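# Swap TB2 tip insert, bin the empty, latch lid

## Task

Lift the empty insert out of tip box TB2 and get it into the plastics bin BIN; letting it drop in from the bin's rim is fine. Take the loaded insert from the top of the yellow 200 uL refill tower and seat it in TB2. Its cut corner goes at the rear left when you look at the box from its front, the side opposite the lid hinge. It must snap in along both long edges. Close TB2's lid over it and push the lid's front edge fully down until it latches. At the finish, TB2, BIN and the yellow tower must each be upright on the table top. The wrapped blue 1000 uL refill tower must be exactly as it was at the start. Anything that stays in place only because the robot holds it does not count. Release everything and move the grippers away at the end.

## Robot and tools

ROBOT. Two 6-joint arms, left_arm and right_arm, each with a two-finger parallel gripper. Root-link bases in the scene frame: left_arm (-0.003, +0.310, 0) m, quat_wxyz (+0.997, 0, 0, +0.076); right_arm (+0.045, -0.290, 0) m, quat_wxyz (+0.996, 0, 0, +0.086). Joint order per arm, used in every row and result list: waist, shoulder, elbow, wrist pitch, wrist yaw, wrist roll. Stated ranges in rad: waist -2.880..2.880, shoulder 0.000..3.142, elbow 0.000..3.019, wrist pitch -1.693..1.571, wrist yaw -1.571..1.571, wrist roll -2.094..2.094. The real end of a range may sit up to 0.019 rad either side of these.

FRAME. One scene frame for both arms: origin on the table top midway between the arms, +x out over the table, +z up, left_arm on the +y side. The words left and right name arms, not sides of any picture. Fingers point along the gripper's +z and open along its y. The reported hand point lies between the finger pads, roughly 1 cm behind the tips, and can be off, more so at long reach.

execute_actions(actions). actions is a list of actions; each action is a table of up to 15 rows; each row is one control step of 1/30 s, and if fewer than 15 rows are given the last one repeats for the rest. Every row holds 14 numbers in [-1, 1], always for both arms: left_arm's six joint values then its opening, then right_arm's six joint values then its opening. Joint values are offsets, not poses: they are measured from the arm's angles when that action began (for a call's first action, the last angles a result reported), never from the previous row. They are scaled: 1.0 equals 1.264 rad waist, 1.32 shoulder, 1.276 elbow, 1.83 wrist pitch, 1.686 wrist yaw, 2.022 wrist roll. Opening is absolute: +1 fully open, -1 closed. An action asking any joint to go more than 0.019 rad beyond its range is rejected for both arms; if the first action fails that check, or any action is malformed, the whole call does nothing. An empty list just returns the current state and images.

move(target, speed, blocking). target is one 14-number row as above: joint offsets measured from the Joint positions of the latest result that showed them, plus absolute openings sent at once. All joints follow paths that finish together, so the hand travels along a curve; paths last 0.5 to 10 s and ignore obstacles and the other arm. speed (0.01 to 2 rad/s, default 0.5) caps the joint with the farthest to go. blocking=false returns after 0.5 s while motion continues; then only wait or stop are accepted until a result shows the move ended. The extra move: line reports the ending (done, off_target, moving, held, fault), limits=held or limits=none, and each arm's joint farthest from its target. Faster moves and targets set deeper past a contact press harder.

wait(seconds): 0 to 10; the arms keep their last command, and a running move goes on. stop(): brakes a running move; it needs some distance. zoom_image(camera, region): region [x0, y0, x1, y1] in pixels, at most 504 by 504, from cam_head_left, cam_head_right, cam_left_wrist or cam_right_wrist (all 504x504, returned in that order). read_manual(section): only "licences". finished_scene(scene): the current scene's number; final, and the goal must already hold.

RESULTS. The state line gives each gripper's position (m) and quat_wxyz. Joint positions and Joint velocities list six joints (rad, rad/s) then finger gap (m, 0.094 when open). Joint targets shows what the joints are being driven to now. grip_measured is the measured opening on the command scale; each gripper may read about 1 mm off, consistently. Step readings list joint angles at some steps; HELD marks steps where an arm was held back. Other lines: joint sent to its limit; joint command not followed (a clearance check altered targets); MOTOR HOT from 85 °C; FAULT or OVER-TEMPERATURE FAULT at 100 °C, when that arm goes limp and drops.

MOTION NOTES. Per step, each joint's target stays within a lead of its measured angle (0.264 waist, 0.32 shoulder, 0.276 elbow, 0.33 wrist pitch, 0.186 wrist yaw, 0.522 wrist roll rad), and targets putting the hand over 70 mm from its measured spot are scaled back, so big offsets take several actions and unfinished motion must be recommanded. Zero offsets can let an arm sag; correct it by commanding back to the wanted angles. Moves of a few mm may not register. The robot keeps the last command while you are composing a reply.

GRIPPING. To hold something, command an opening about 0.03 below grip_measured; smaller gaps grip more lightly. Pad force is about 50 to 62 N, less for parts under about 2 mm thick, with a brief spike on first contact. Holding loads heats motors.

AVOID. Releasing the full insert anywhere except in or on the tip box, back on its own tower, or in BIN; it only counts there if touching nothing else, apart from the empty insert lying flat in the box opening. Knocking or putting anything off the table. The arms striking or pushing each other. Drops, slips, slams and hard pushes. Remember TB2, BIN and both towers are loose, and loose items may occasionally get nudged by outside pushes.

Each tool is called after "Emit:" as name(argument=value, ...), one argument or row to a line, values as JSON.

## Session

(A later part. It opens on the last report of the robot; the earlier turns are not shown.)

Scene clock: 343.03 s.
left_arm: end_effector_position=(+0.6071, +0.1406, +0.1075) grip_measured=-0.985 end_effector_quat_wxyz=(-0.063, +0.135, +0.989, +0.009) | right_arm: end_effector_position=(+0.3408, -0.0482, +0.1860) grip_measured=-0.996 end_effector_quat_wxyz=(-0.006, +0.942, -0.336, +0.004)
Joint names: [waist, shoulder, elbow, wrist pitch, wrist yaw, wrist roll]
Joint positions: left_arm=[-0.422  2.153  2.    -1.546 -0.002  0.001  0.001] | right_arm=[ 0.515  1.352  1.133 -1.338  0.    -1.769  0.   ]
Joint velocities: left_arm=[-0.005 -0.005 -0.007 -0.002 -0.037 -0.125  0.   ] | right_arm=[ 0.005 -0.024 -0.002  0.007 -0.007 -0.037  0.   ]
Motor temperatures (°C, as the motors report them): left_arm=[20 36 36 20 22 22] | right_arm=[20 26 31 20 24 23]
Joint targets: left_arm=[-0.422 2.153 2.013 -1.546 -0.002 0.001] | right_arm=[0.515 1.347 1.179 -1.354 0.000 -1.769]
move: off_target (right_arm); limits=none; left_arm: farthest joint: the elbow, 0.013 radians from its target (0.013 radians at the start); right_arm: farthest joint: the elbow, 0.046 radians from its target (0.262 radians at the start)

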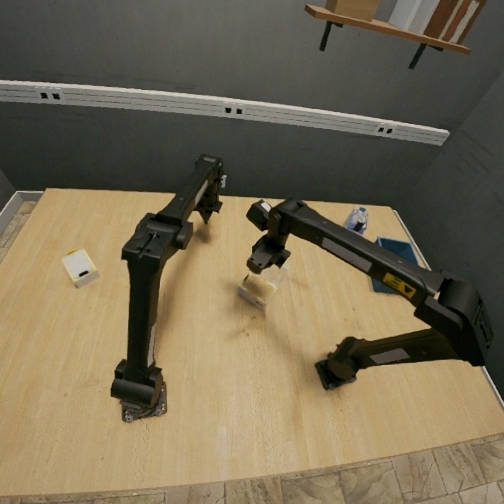

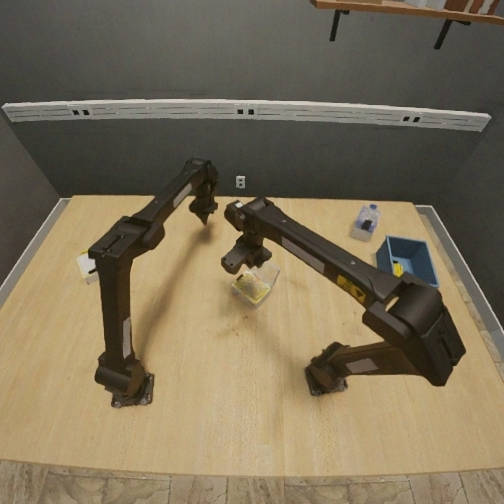

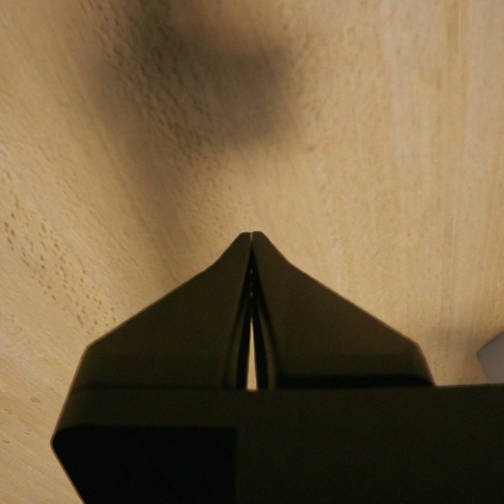

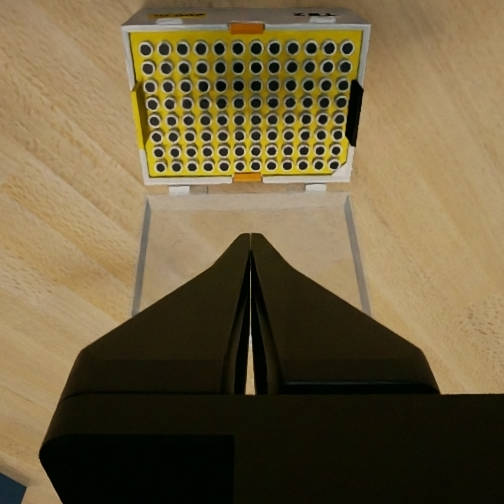

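Emit:
move(
  target=[0,0,0.01,0,0,0,-1,-0.272,0.066,0.02,0.04,0,-0.145,-1],
  speed=0.5,
)

Emit:
move(
  target=[0,0,0.01,0,0,0,-1,0,0.115,-0.017,0.086,0,0,-1],
  speed=0.25,
)

Scene clock: 352.33 s.
left_arm: end_effector_position=(+0.6071, +0.1406, +0.1075) grip_measured=-0.985 end_effector_quat_wxyz=(-0.063, +0.135, +0.989, +0.009) | right_arm: end_effector_position=(+0.4205, -0.1560, +0.1627) grip_measured=-0.996 end_effector_quat_wxyz=(-0.002, +0.931, -0.366, +0.002)
Joint names: [waist, shoulder, elbow, wrist pitch, wrist yaw, wrist roll]
Joint positions: left_arm=[-0.422  2.153  2.    -1.546 -0.002  0.001  0.001] | right_arm=[ 0.173  1.416  1.133 -1.281 -0.    -2.048  0.   ]
Joint velocities: left_arm=[ 0.015 -0.005 -0.012 -0.002 -0.022 -0.022 -0.   ] | right_arm=[-0.005 -0.024 -0.002  0.012 -0.037  0.022 -0.   ]
Motor temperatures (°C, as the motors report them): left_arm=[20 36 36 20 22 22] | right_arm=[20 26 34 20 24 23]
Joint targets: left_arm=[-0.422 2.153 2.013 -1.546 -0.002 0.001] | right_arm=[0.172 1.440 1.159 -1.264 0.000 -2.062]
move: off_target (right_arm); limits=none; left_arm: farthest joint: the elbow, 0.013 radians from its target (0.013 radians at the start); right_arm: farthest joint: the elbow, 0.025 radians from its target (0.025 radians at the start)

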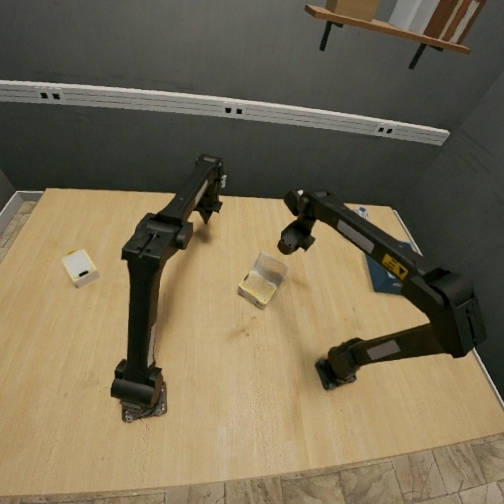

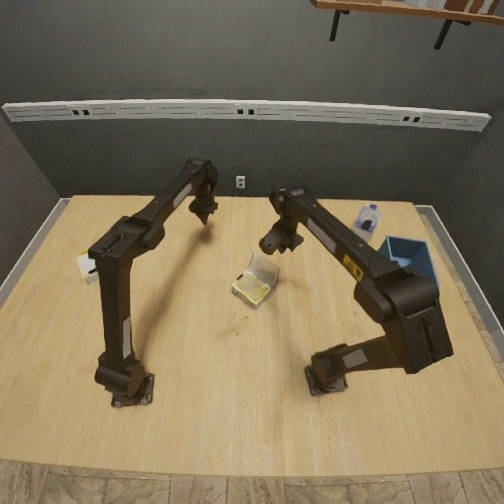

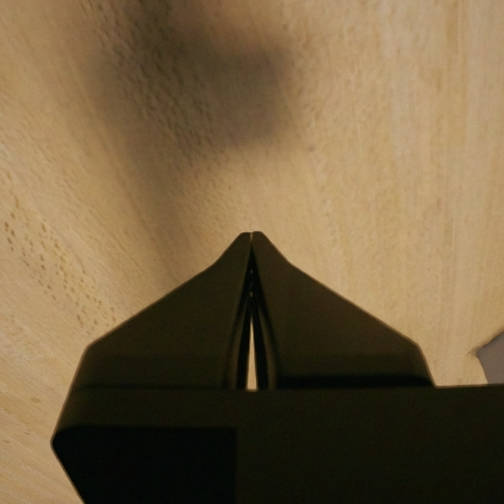

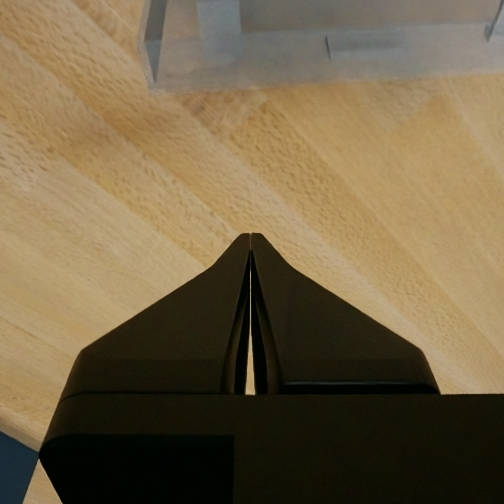

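Scene clock: 353.33 s.
left_arm: end_effector_position=(+0.6071, +0.1406, +0.1075) grip_measured=-0.985 end_effector_quat_wxyz=(-0.063, +0.135, +0.989, +0.009) | right_arm: end_effector_position=(+0.4492, -0.1458, +0.1069) grip_measured=-0.996 end_effector_quat_wxyz=(-0.001, +0.931, -0.366, +0.001)
Joint names: [waist, shoulder, elbow, wrist pitch, wrist yaw, wrist roll]
Joint positions: left_arm=[-0.422  2.153  2.    -1.546 -0.002  0.001  0.001] | right_arm=[ 0.173  1.547  1.121 -1.141 -0.    -2.048  0.   ]
Joint velocities: left_arm=[ 0.005  0.005 -0.012 -0.012 -0.007  0.022  0.001] | right_arm=[-0.024  0.015  0.002  0.002 -0.051 -0.051 -0.   ]
Motor temperatures (°C, as the motors report them): left_arm=[20 36 36 20 22 22] | right_arm=[20 26 34 20 24 23]
Joint targets: left_arm=[-0.422 2.153 2.013 -1.546 -0.002 0.001] | right_arm=[0.173 1.568 1.112 -1.124 -0.000 -2.048]
move: done; limits=none; left_arm: farthest joint: the elbow, 0.013 radians from its target (0.013 radians at the start); right_arm: farthest joint: the shoulder, 0.020 radians from its target (0.152 radians at the start)

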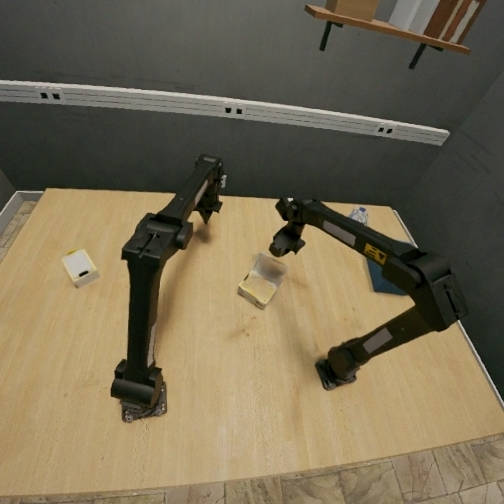

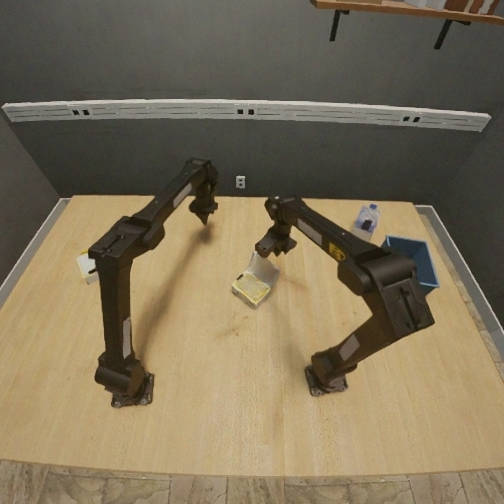

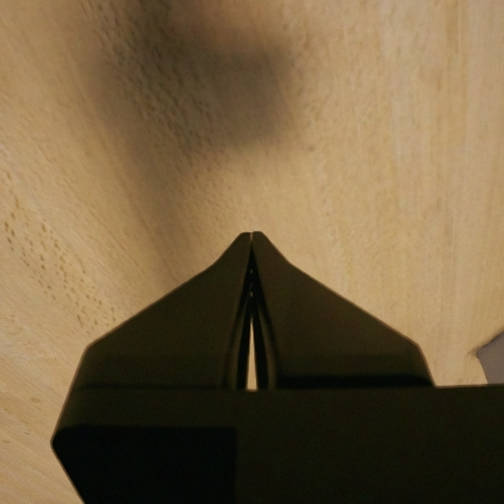

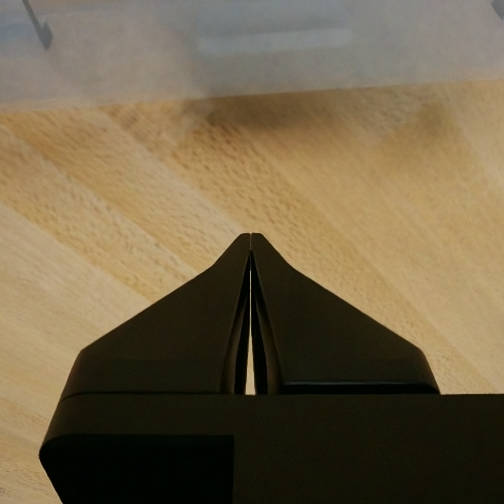

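Emit:
move(
  target=[0,0,0.01,0,0,0,-1,0.118,-0.058,-0.063,0,0,0.05,-1],
  speed=0.1,
)

Emit:
zoom_image(
  camera="cam_head_left",
  region=[210, 220, 320, 330],
)

Scene clock: 358.50 s.
left_arm: end_effector_position=(+0.6071, +0.1406, +0.1075) grip_measured=-0.985 end_effector_quat_wxyz=(-0.063, +0.135, +0.989, +0.009) | right_arm: end_effector_position=(+0.4025, -0.1040, +0.1066) grip_measured=-0.996 end_effector_quat_wxyz=(+0.002, +0.939, -0.343, -0.002)
Joint names: [waist, shoulder, elbow, wrist pitch, wrist yaw, wrist roll]
Joint positions: left_arm=[-0.422  2.153  2.    -1.546 -0.002  0.001  0.001] | right_arm=[ 0.31   1.488  1.053 -1.141 -0.    -1.961  0.   ]
Joint velocities: left_arm=[-0.005 -0.015  0.007  0.002 -0.051 -0.037 -0.   ] | right_arm=[-0.005 -0.005  0.002 -0.007  0.022  0.037 -0.   ]
Motor temperatures (°C, as the motors report them): left_arm=[20 37 36 20 22 22] | right_arm=[20 26 33 20 24 23]
Joint targets: left_arm=[-0.422 2.153 2.013 -1.546 -0.002 0.001] | right_arm=[0.322 1.471 1.041 -1.141 -0.000 -1.947]
move: done; limits=none; left_arm: farthest joint: the elbow, 0.013 radians from its target (0.013 radians at the start); right_arm: farthest joint: the shoulder, 0.018 radians from its target (0.077 radians at the start)

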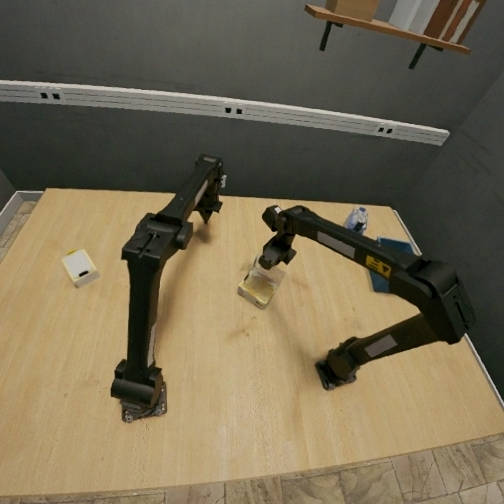

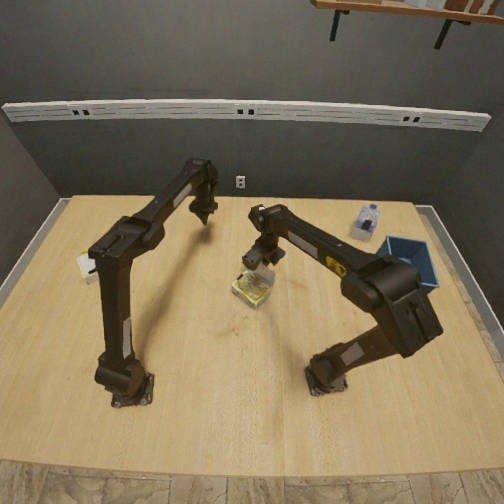

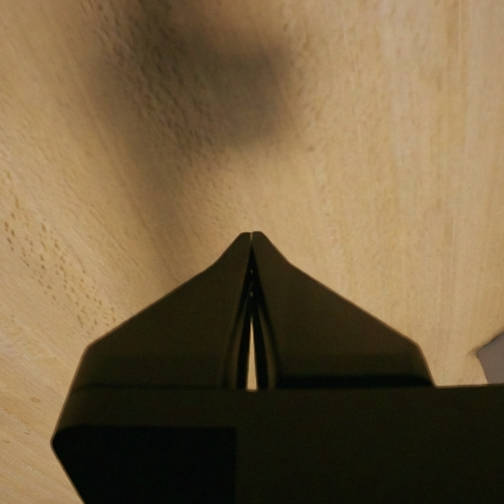

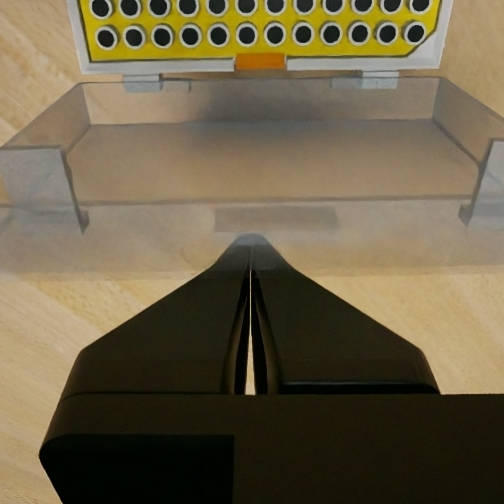

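Region (210, 220, 320, 330) of cam_head_left's 504x504 image, scaled by 4.582, with more detail than that image has.

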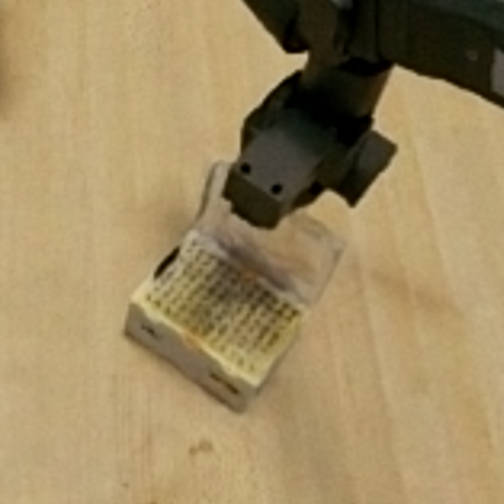

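Emit:
move(
  target=[0.23,-0.22,-0.2,0,0,0,-1,0.236,-0.057,-0.074,0.025,0,0.149,-1],
  speed=0.12,
)

Emit:
zoom_image(
  camera="cam_head_left",
  region=[210, 220, 320, 330],
)

Scene clock: 365.43 s.
left_arm: end_effector_position=(+0.5522, +0.3170, +0.1813) grip_measured=-0.985 end_effector_quat_wxyz=(-0.048, -0.006, +0.999, +0.000) | right_arm: end_effector_position=(+0.3171, -0.0279, +0.0996) grip_measured=-0.996 end_effector_quat_wxyz=(+0.001, +0.939, -0.343, -0.001)
Joint names: [waist, shoulder, elbow, wrist pitch, wrist yaw, wrist roll]
Joint positions: left_arm=[-0.138  1.872  1.752 -1.546 -0.002  0.001  0.001] | right_arm=[ 0.597  1.431  0.971 -1.113 -0.    -1.674  0.   ]
Joint velocities: left_arm=[-0.005 -0.005 -0.002  0.017 -0.022 -0.022  0.   ] | right_arm=[ 0.005 -0.015 -0.002 -0.002  0.081  0.066 -0.   ]
Motor temperatures (°C, as the motors report them): left_arm=[20 37 36 20 22 22] | right_arm=[20 26 33 20 24 23]
Joint targets: left_arm=[-0.131 1.862 1.745 -1.546 -0.002 0.001] | right_arm=[0.608 1.413 0.959 -1.096 -0.000 -1.660]
move: done; limits=none; left_arm: farthest joint: the shoulder, 0.010 radians from its target (0.290 radians at the start); right_arm: farthest joint: the shoulder, 0.018 radians from its target (0.076 radians at the start)

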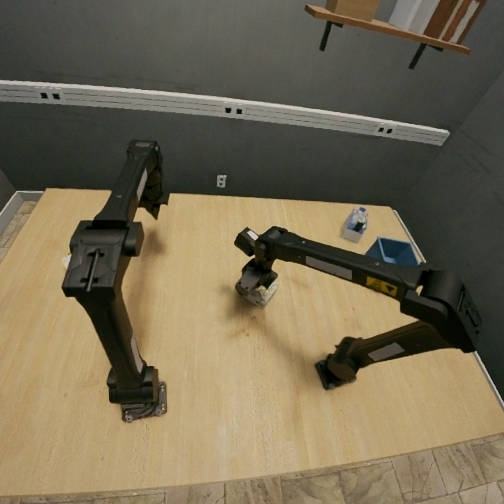

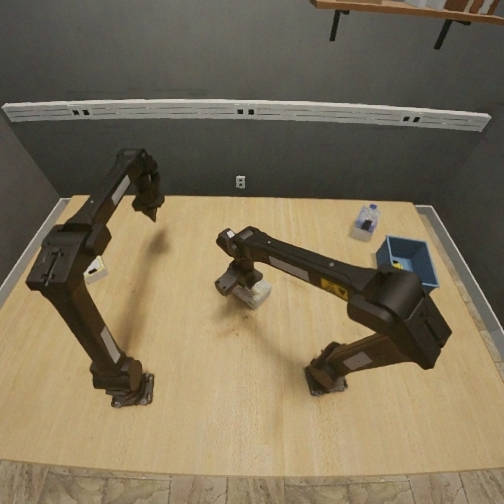

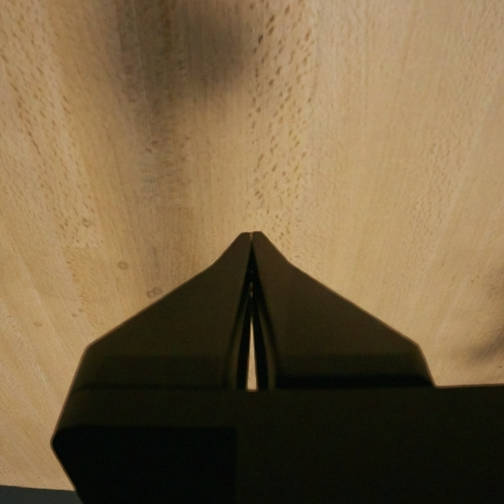

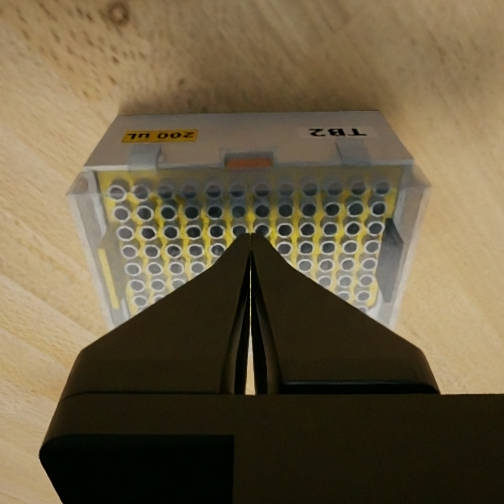

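Region (210, 220, 320, 330) of cam_head_left's 504x504 image, scaled by 4.582, with more detail than that image has.

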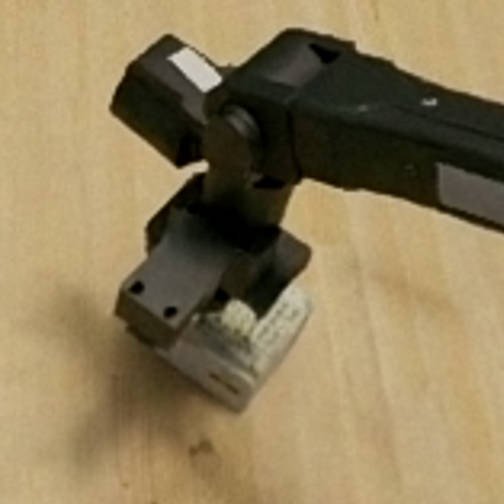

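Emit:
move(
  target=[0,0,0,0,0,0,-1,-0.019,0.046,-0.043,0.049,0,0,-1],
  speed=0.06,
)

Scene clock: 371.70 s.
left_arm: end_effector_position=(+0.5522, +0.3170, +0.1813) grip_measured=-0.985 end_effector_quat_wxyz=(-0.048, -0.006, +0.999, +0.000) | right_arm: end_effector_position=(+0.3181, -0.0313, +0.0751) grip_measured=-0.996 end_effector_quat_wxyz=(+0.002, +0.938, -0.347, -0.001)
Joint names: [waist, shoulder, elbow, wrist pitch, wrist yaw, wrist roll]
Joint positions: left_arm=[-0.138  1.872  1.752 -1.546 -0.002  0.001  0.001] | right_arm=[ 0.588  1.461  0.93  -1.043 -0.    -1.673  0.   ]
Joint velocities: left_arm=[ 0.015 -0.005  0.012 -0.022  0.007 -0.007 -0.001] | right_arm=[-0.005  0.005 -0.002  0.012 -0.007 -0.037  0.   ]
Motor temperatures (°C, as the motors report them): left_arm=[20 37 36 20 22 22] | right_arm=[20 26 32 20 24 23]
Joint targets: left_arm=[-0.138 1.872 1.752 -1.546 -0.002 0.001] | right_arm=[0.573 1.492 0.916 -1.023 0.000 -1.674]
move: off_target (right_arm); limits=none; left_arm: farthest joint: the waist, 0.000 radians from its target (0.000 radians at the start); right_arm: farthest joint: the shoulder, 0.031 radians from its target (0.061 radians at the start)

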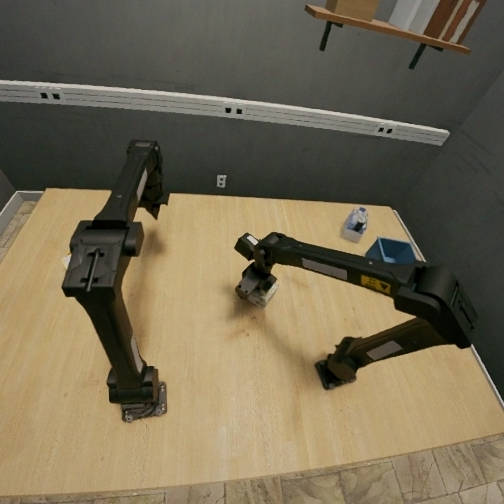

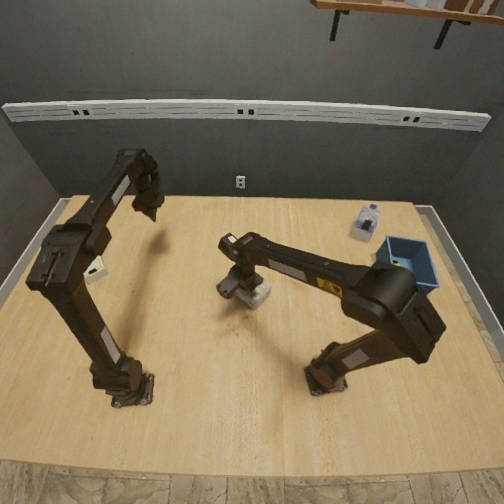

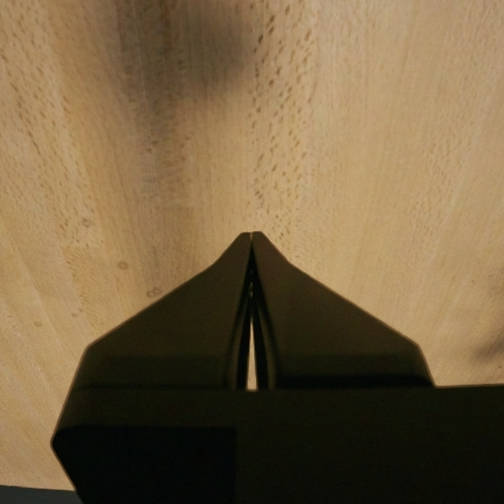

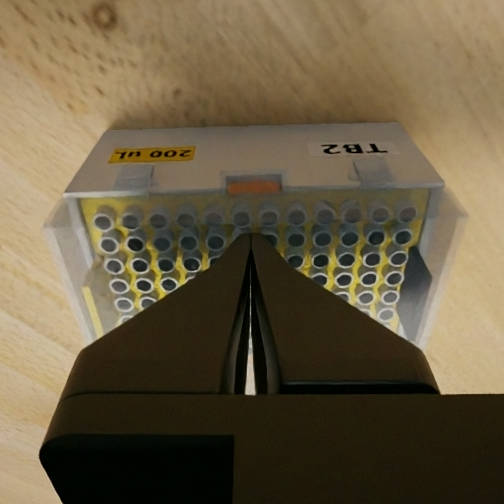

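Emit:
execute_actions(
  actions=[
    [[0,0,0,0,0,0,-1,0,0.026,-0.012,0.011,0,0,-1],[0,0,0,0,0,0,-1,0,0.029,-0.0135,0.011,0,0,-1],[0,0,0,0,0,0,-1,0,0.032,-0.015,0.012,0,0,-1],[0,0,0,0,0,0,-1,0,0.035,-0.0165,0.012,0,0,-1],[0,0,0,0,0,0,-1,0,0.038,-0.018,0.013,0,0,-1],[0,0,0,0,0,0,-1,0,0.041,-0.0195,0.013,0,0,-1],[0,0,0,0,0,0,-1,0,0.044,-0.021,0.014,0,0,-1],[0,0,0,0,0,0,-1,0,0.047,-0.0225,0.014,0,0,-1],[0,0,0,0,0,0,-1,0,0.050,-0.024,0.015,0,0,-1]],
  ],
)

Emit:
zoom_image(
  camera="cam_right_wrist",
  region=[30, 110, 480, 260],
)

Scene clock: 375.50 s.
left_arm: end_effector_position=(+0.5522, +0.3170, +0.1813) grip_measured=-0.985 end_effector_quat_wxyz=(-0.048, -0.006, +0.999, +0.000) | right_arm: end_effector_position=(+0.3178, -0.0314, +0.0711) grip_measured=-0.996 end_effector_quat_wxyz=(+0.004, +0.938, -0.347, -0.002)
Joint names: [waist, shoulder, elbow, wrist pitch, wrist yaw, wrist roll]
Joint positions: left_arm=[-0.138  1.872  1.752 -1.546 -0.002  0.001  0.001] | right_arm=[ 0.588  1.47   0.928 -1.038 -0.001 -1.673  0.   ]
Joint velocities: left_arm=[-0.005 -0.005 -0.032 -0.007 -0.022  0.022 -0.   ] | right_arm=[-0.005  0.005 -0.002 -0.012  0.081 -0.022  0.001]
Motor temperatures (°C, as the motors report them): left_arm=[20 36 36 20 22 22] | right_arm=[20 26 32 20 24 23]
Joint targets: left_arm=[-0.138 1.872 1.752 -1.546 -0.002 0.001] | right_arm=[0.588 1.527 0.900 -1.016 -0.000 -1.673]
Step readings (joint positions):
0: left_arm=[-0.138 1.872 1.752 -1.546 -0.002 0.001] | right_arm=[0.588 1.461 0.930 -1.043 -0.000 -1.673]
1: left_arm=[-0.138 1.872 1.752 -1.546 -0.002 0.001] | right_arm=[0.588 1.462 0.930 -1.043 -0.000 -1.673]
2: left_arm=[-0.138 1.872 1.752 -1.546 -0.002 0.001] | right_arm=[0.588 1.462 0.930 -1.043 -0.000 -1.673]
4: left_arm=[-0.138 1.872 1.752 -1.546 -0.002 0.001] | right_arm=[0.588 1.464 0.930 -1.043 -0.000 -1.673]
8: left_arm=[-0.138 1.872 1.752 -1.546 -0.002 0.001] | right_arm=[0.588 1.470 0.928 -1.038 -0.001 -1.673]
15: Joint positions above

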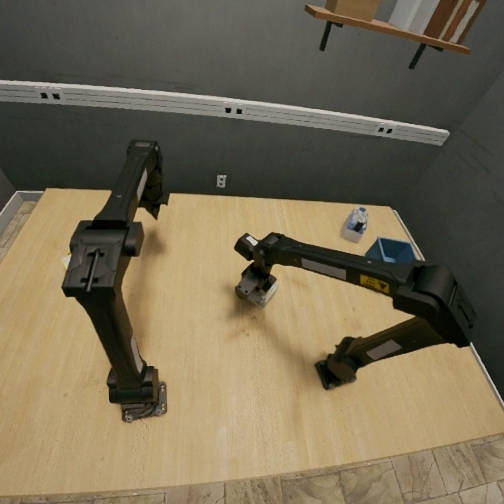

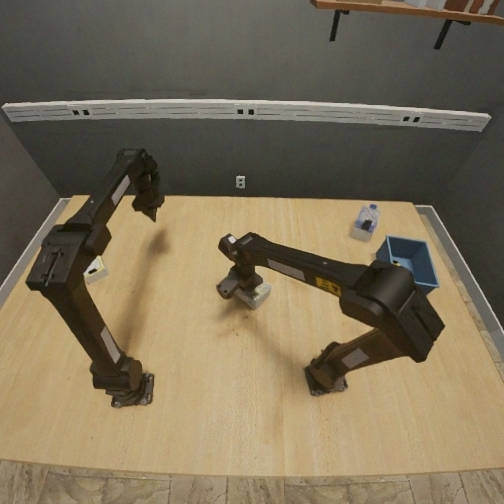

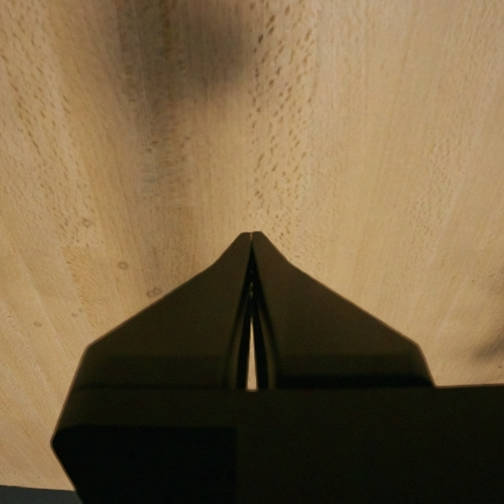

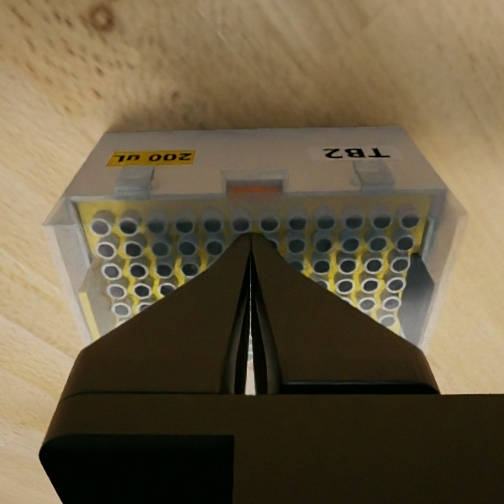

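Region (30, 110, 480, 260) of cam_right_wrist's 504x504 image, scaled by 1.120, with more detail than that image has.

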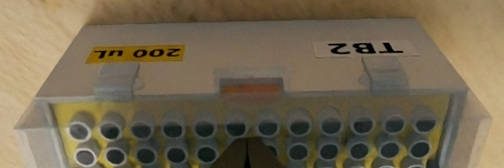

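Looks latched (gap closed). Lift and check.

Emit:
move(
  target=[0,0,0,0,0,0,-1,0,-0.11,0.17,-0.16,0,0,-1],
  speed=0.35,
)

Emit:
zoom_image(
  camera="cam_right_wrist",
  region=[110, 20, 390, 240],
)

Emit:
zoom_image(
  camera="cam_head_right",
  region=[215, 255, 285, 325],
)

Scene clock: 379.47 s.
left_arm: end_effector_position=(+0.5522, +0.3170, +0.1813) grip_measured=-0.985 end_effector_quat_wxyz=(-0.048, -0.006, +0.999, +0.000) | right_arm: end_effector_position=(+0.3173, -0.0319, +0.1801) grip_measured=-0.996 end_effector_quat_wxyz=(-0.010, +0.938, -0.347, +0.005)
Joint names: [waist, shoulder, elbow, wrist pitch, wrist yaw, wrist roll]
Joint positions: left_arm=[-0.138  1.872  1.752 -1.546 -0.002  0.001  0.001] | right_arm=[ 0.588  1.332  1.098 -1.314 -0.001 -1.673  0.   ]
Joint velocities: left_arm=[-0.015 -0.005 -0.012  0.007  0.022 -0.066 -0.002] | right_arm=[ 0.005 -0.015 -0.002 -0.002 -0.051 -0.007 -0.001]
Motor temperatures (°C, as the motors report them): left_arm=[20 36 36 20 22 22] | right_arm=[20 26 32 20 24 23]
Joint targets: left_arm=[-0.138 1.872 1.752 -1.546 -0.002 0.001] | right_arm=[0.588 1.325 1.145 -1.331 -0.001 -1.673]
move: off_target (right_arm); limits=none; left_arm: farthest joint: the waist, 0.000 radians from its target (0.000 radians at the start); right_arm: farthest joint: the elbow, 0.047 radians from its target (0.217 radians at the start)

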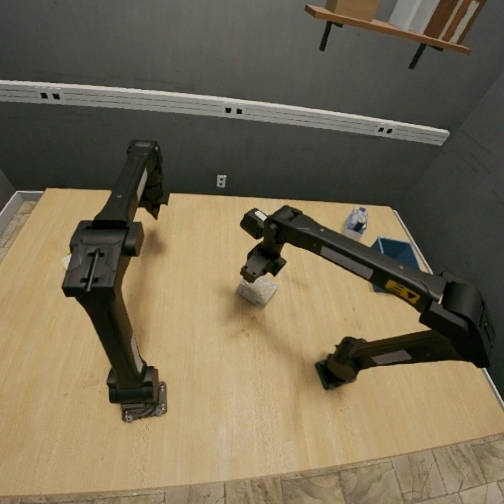

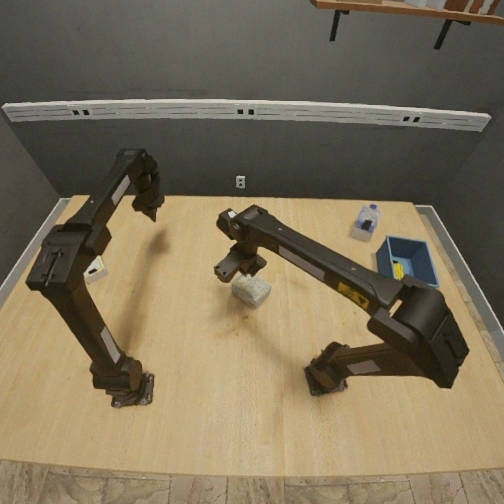

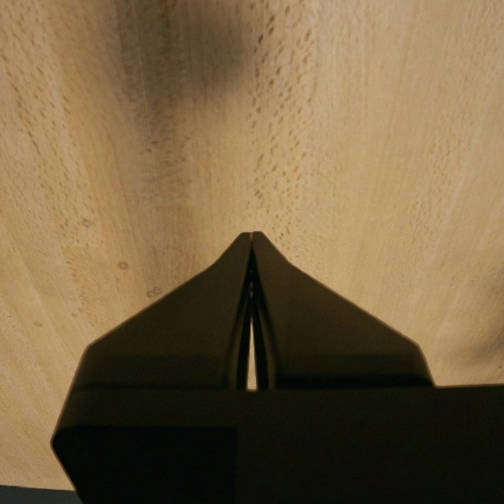

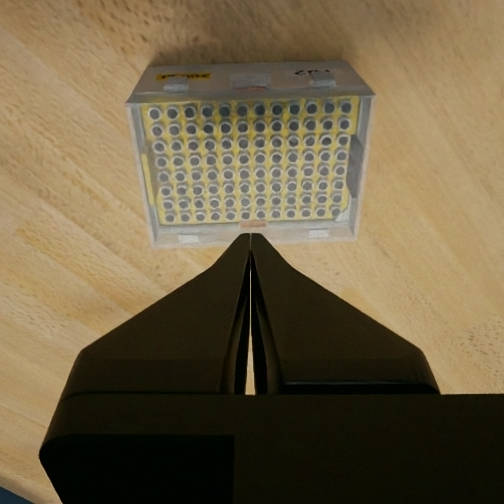

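Region (110, 20, 390, 240) of cam_right_wrist's 504x504 image, scaled by 1.800, with more detail than that image has; it fills the top 396 rows of this view, and the rest is white.

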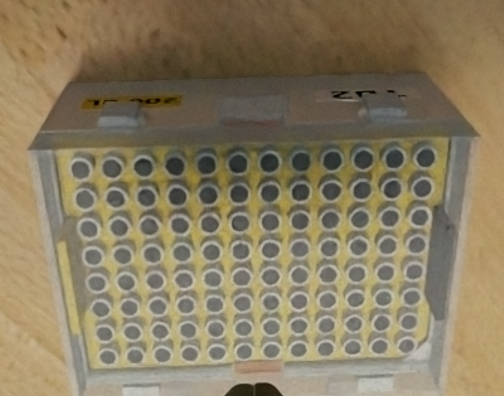

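Region (215, 255, 285, 325) of cam_head_right's 504x504 image, scaled by 7.200, with more detail than that image has.

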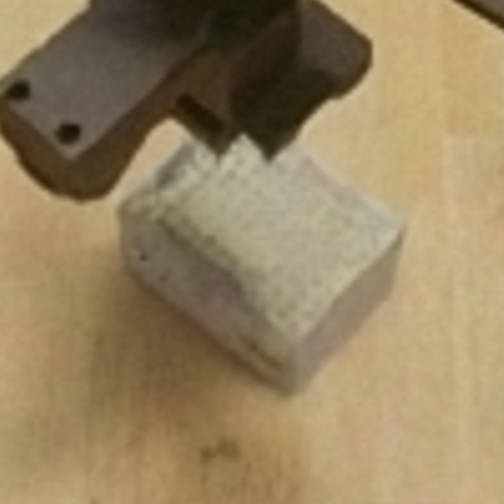

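No gap line. Move clear and finish.

Emit:
move(
  target=[0,0,0,0,0,0,-1,-0.55,0,0.02,0,0,0,-1],
  speed=0.8,
)

Emit:
finished_scene(
  scene=1,
)

Scene clock: 383.13 s.
left_arm: end_effector_position=(+0.5522, +0.3170, +0.1813) grip_measured=-0.985 end_effector_quat_wxyz=(-0.048, -0.006, +0.999, +0.000) | right_arm: end_effector_position=(+0.4195, -0.2677, +0.1801) grip_measured=-0.996 end_effector_quat_wxyz=(-0.008, +0.762, -0.647, +0.008)
Joint names: [waist, shoulder, elbow, wrist pitch, wrist yaw, wrist roll]
Joint positions: left_arm=[-0.138  1.872  1.752 -1.546 -0.002  0.001  0.001] | right_arm=[-0.11   1.332  1.098 -1.314 -0.    -1.673  0.   ]
Joint velocities: left_arm=[ 0.005 -0.005  0.012  0.002 -0.066 -0.022 -0.001] | right_arm=[-0.005 -0.015 -0.002 -0.012  0.007  0.007  0.   ]
Motor temperatures (°C, as the motors report them): left_arm=[20 36 36 20 22 22] | right_arm=[20 26 33 20 24 23]
Joint targets: left_arm=[-0.138 1.872 1.752 -1.546 -0.002 0.001] | right_arm=[-0.107 1.332 1.124 -1.314 -0.001 -1.673]
move: off_target (right_arm); limits=none; left_arm: farthest joint: the waist, 0.000 radians from its target (0.000 radians at the start); right_arm: farthest joint: the elbow, 0.025 radians from its target (0.025 radians at the start)

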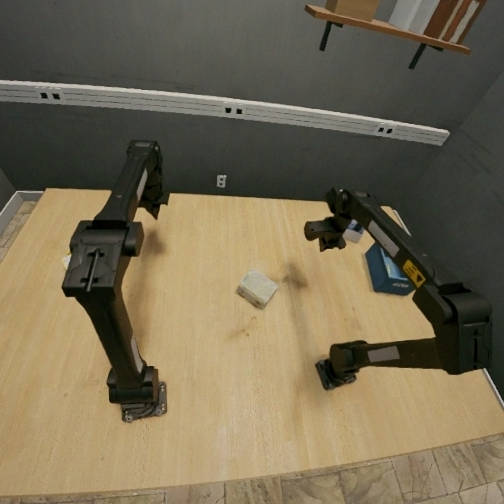

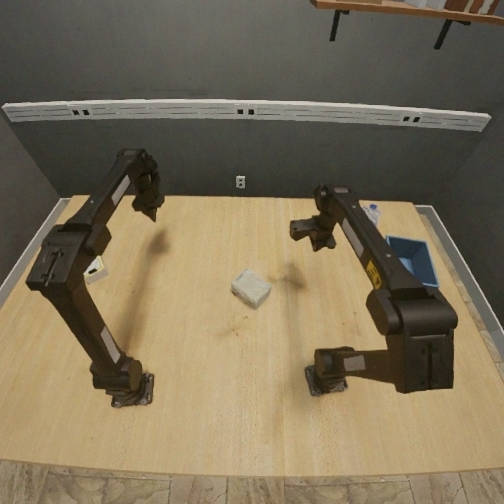

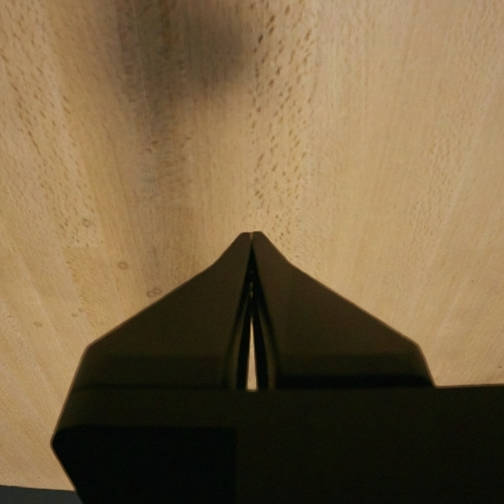

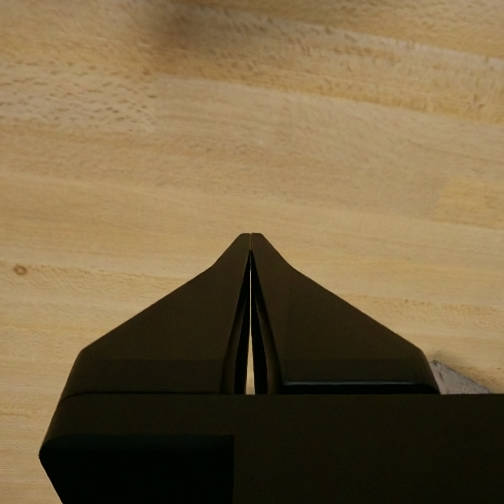

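The scene is finished: the task was done.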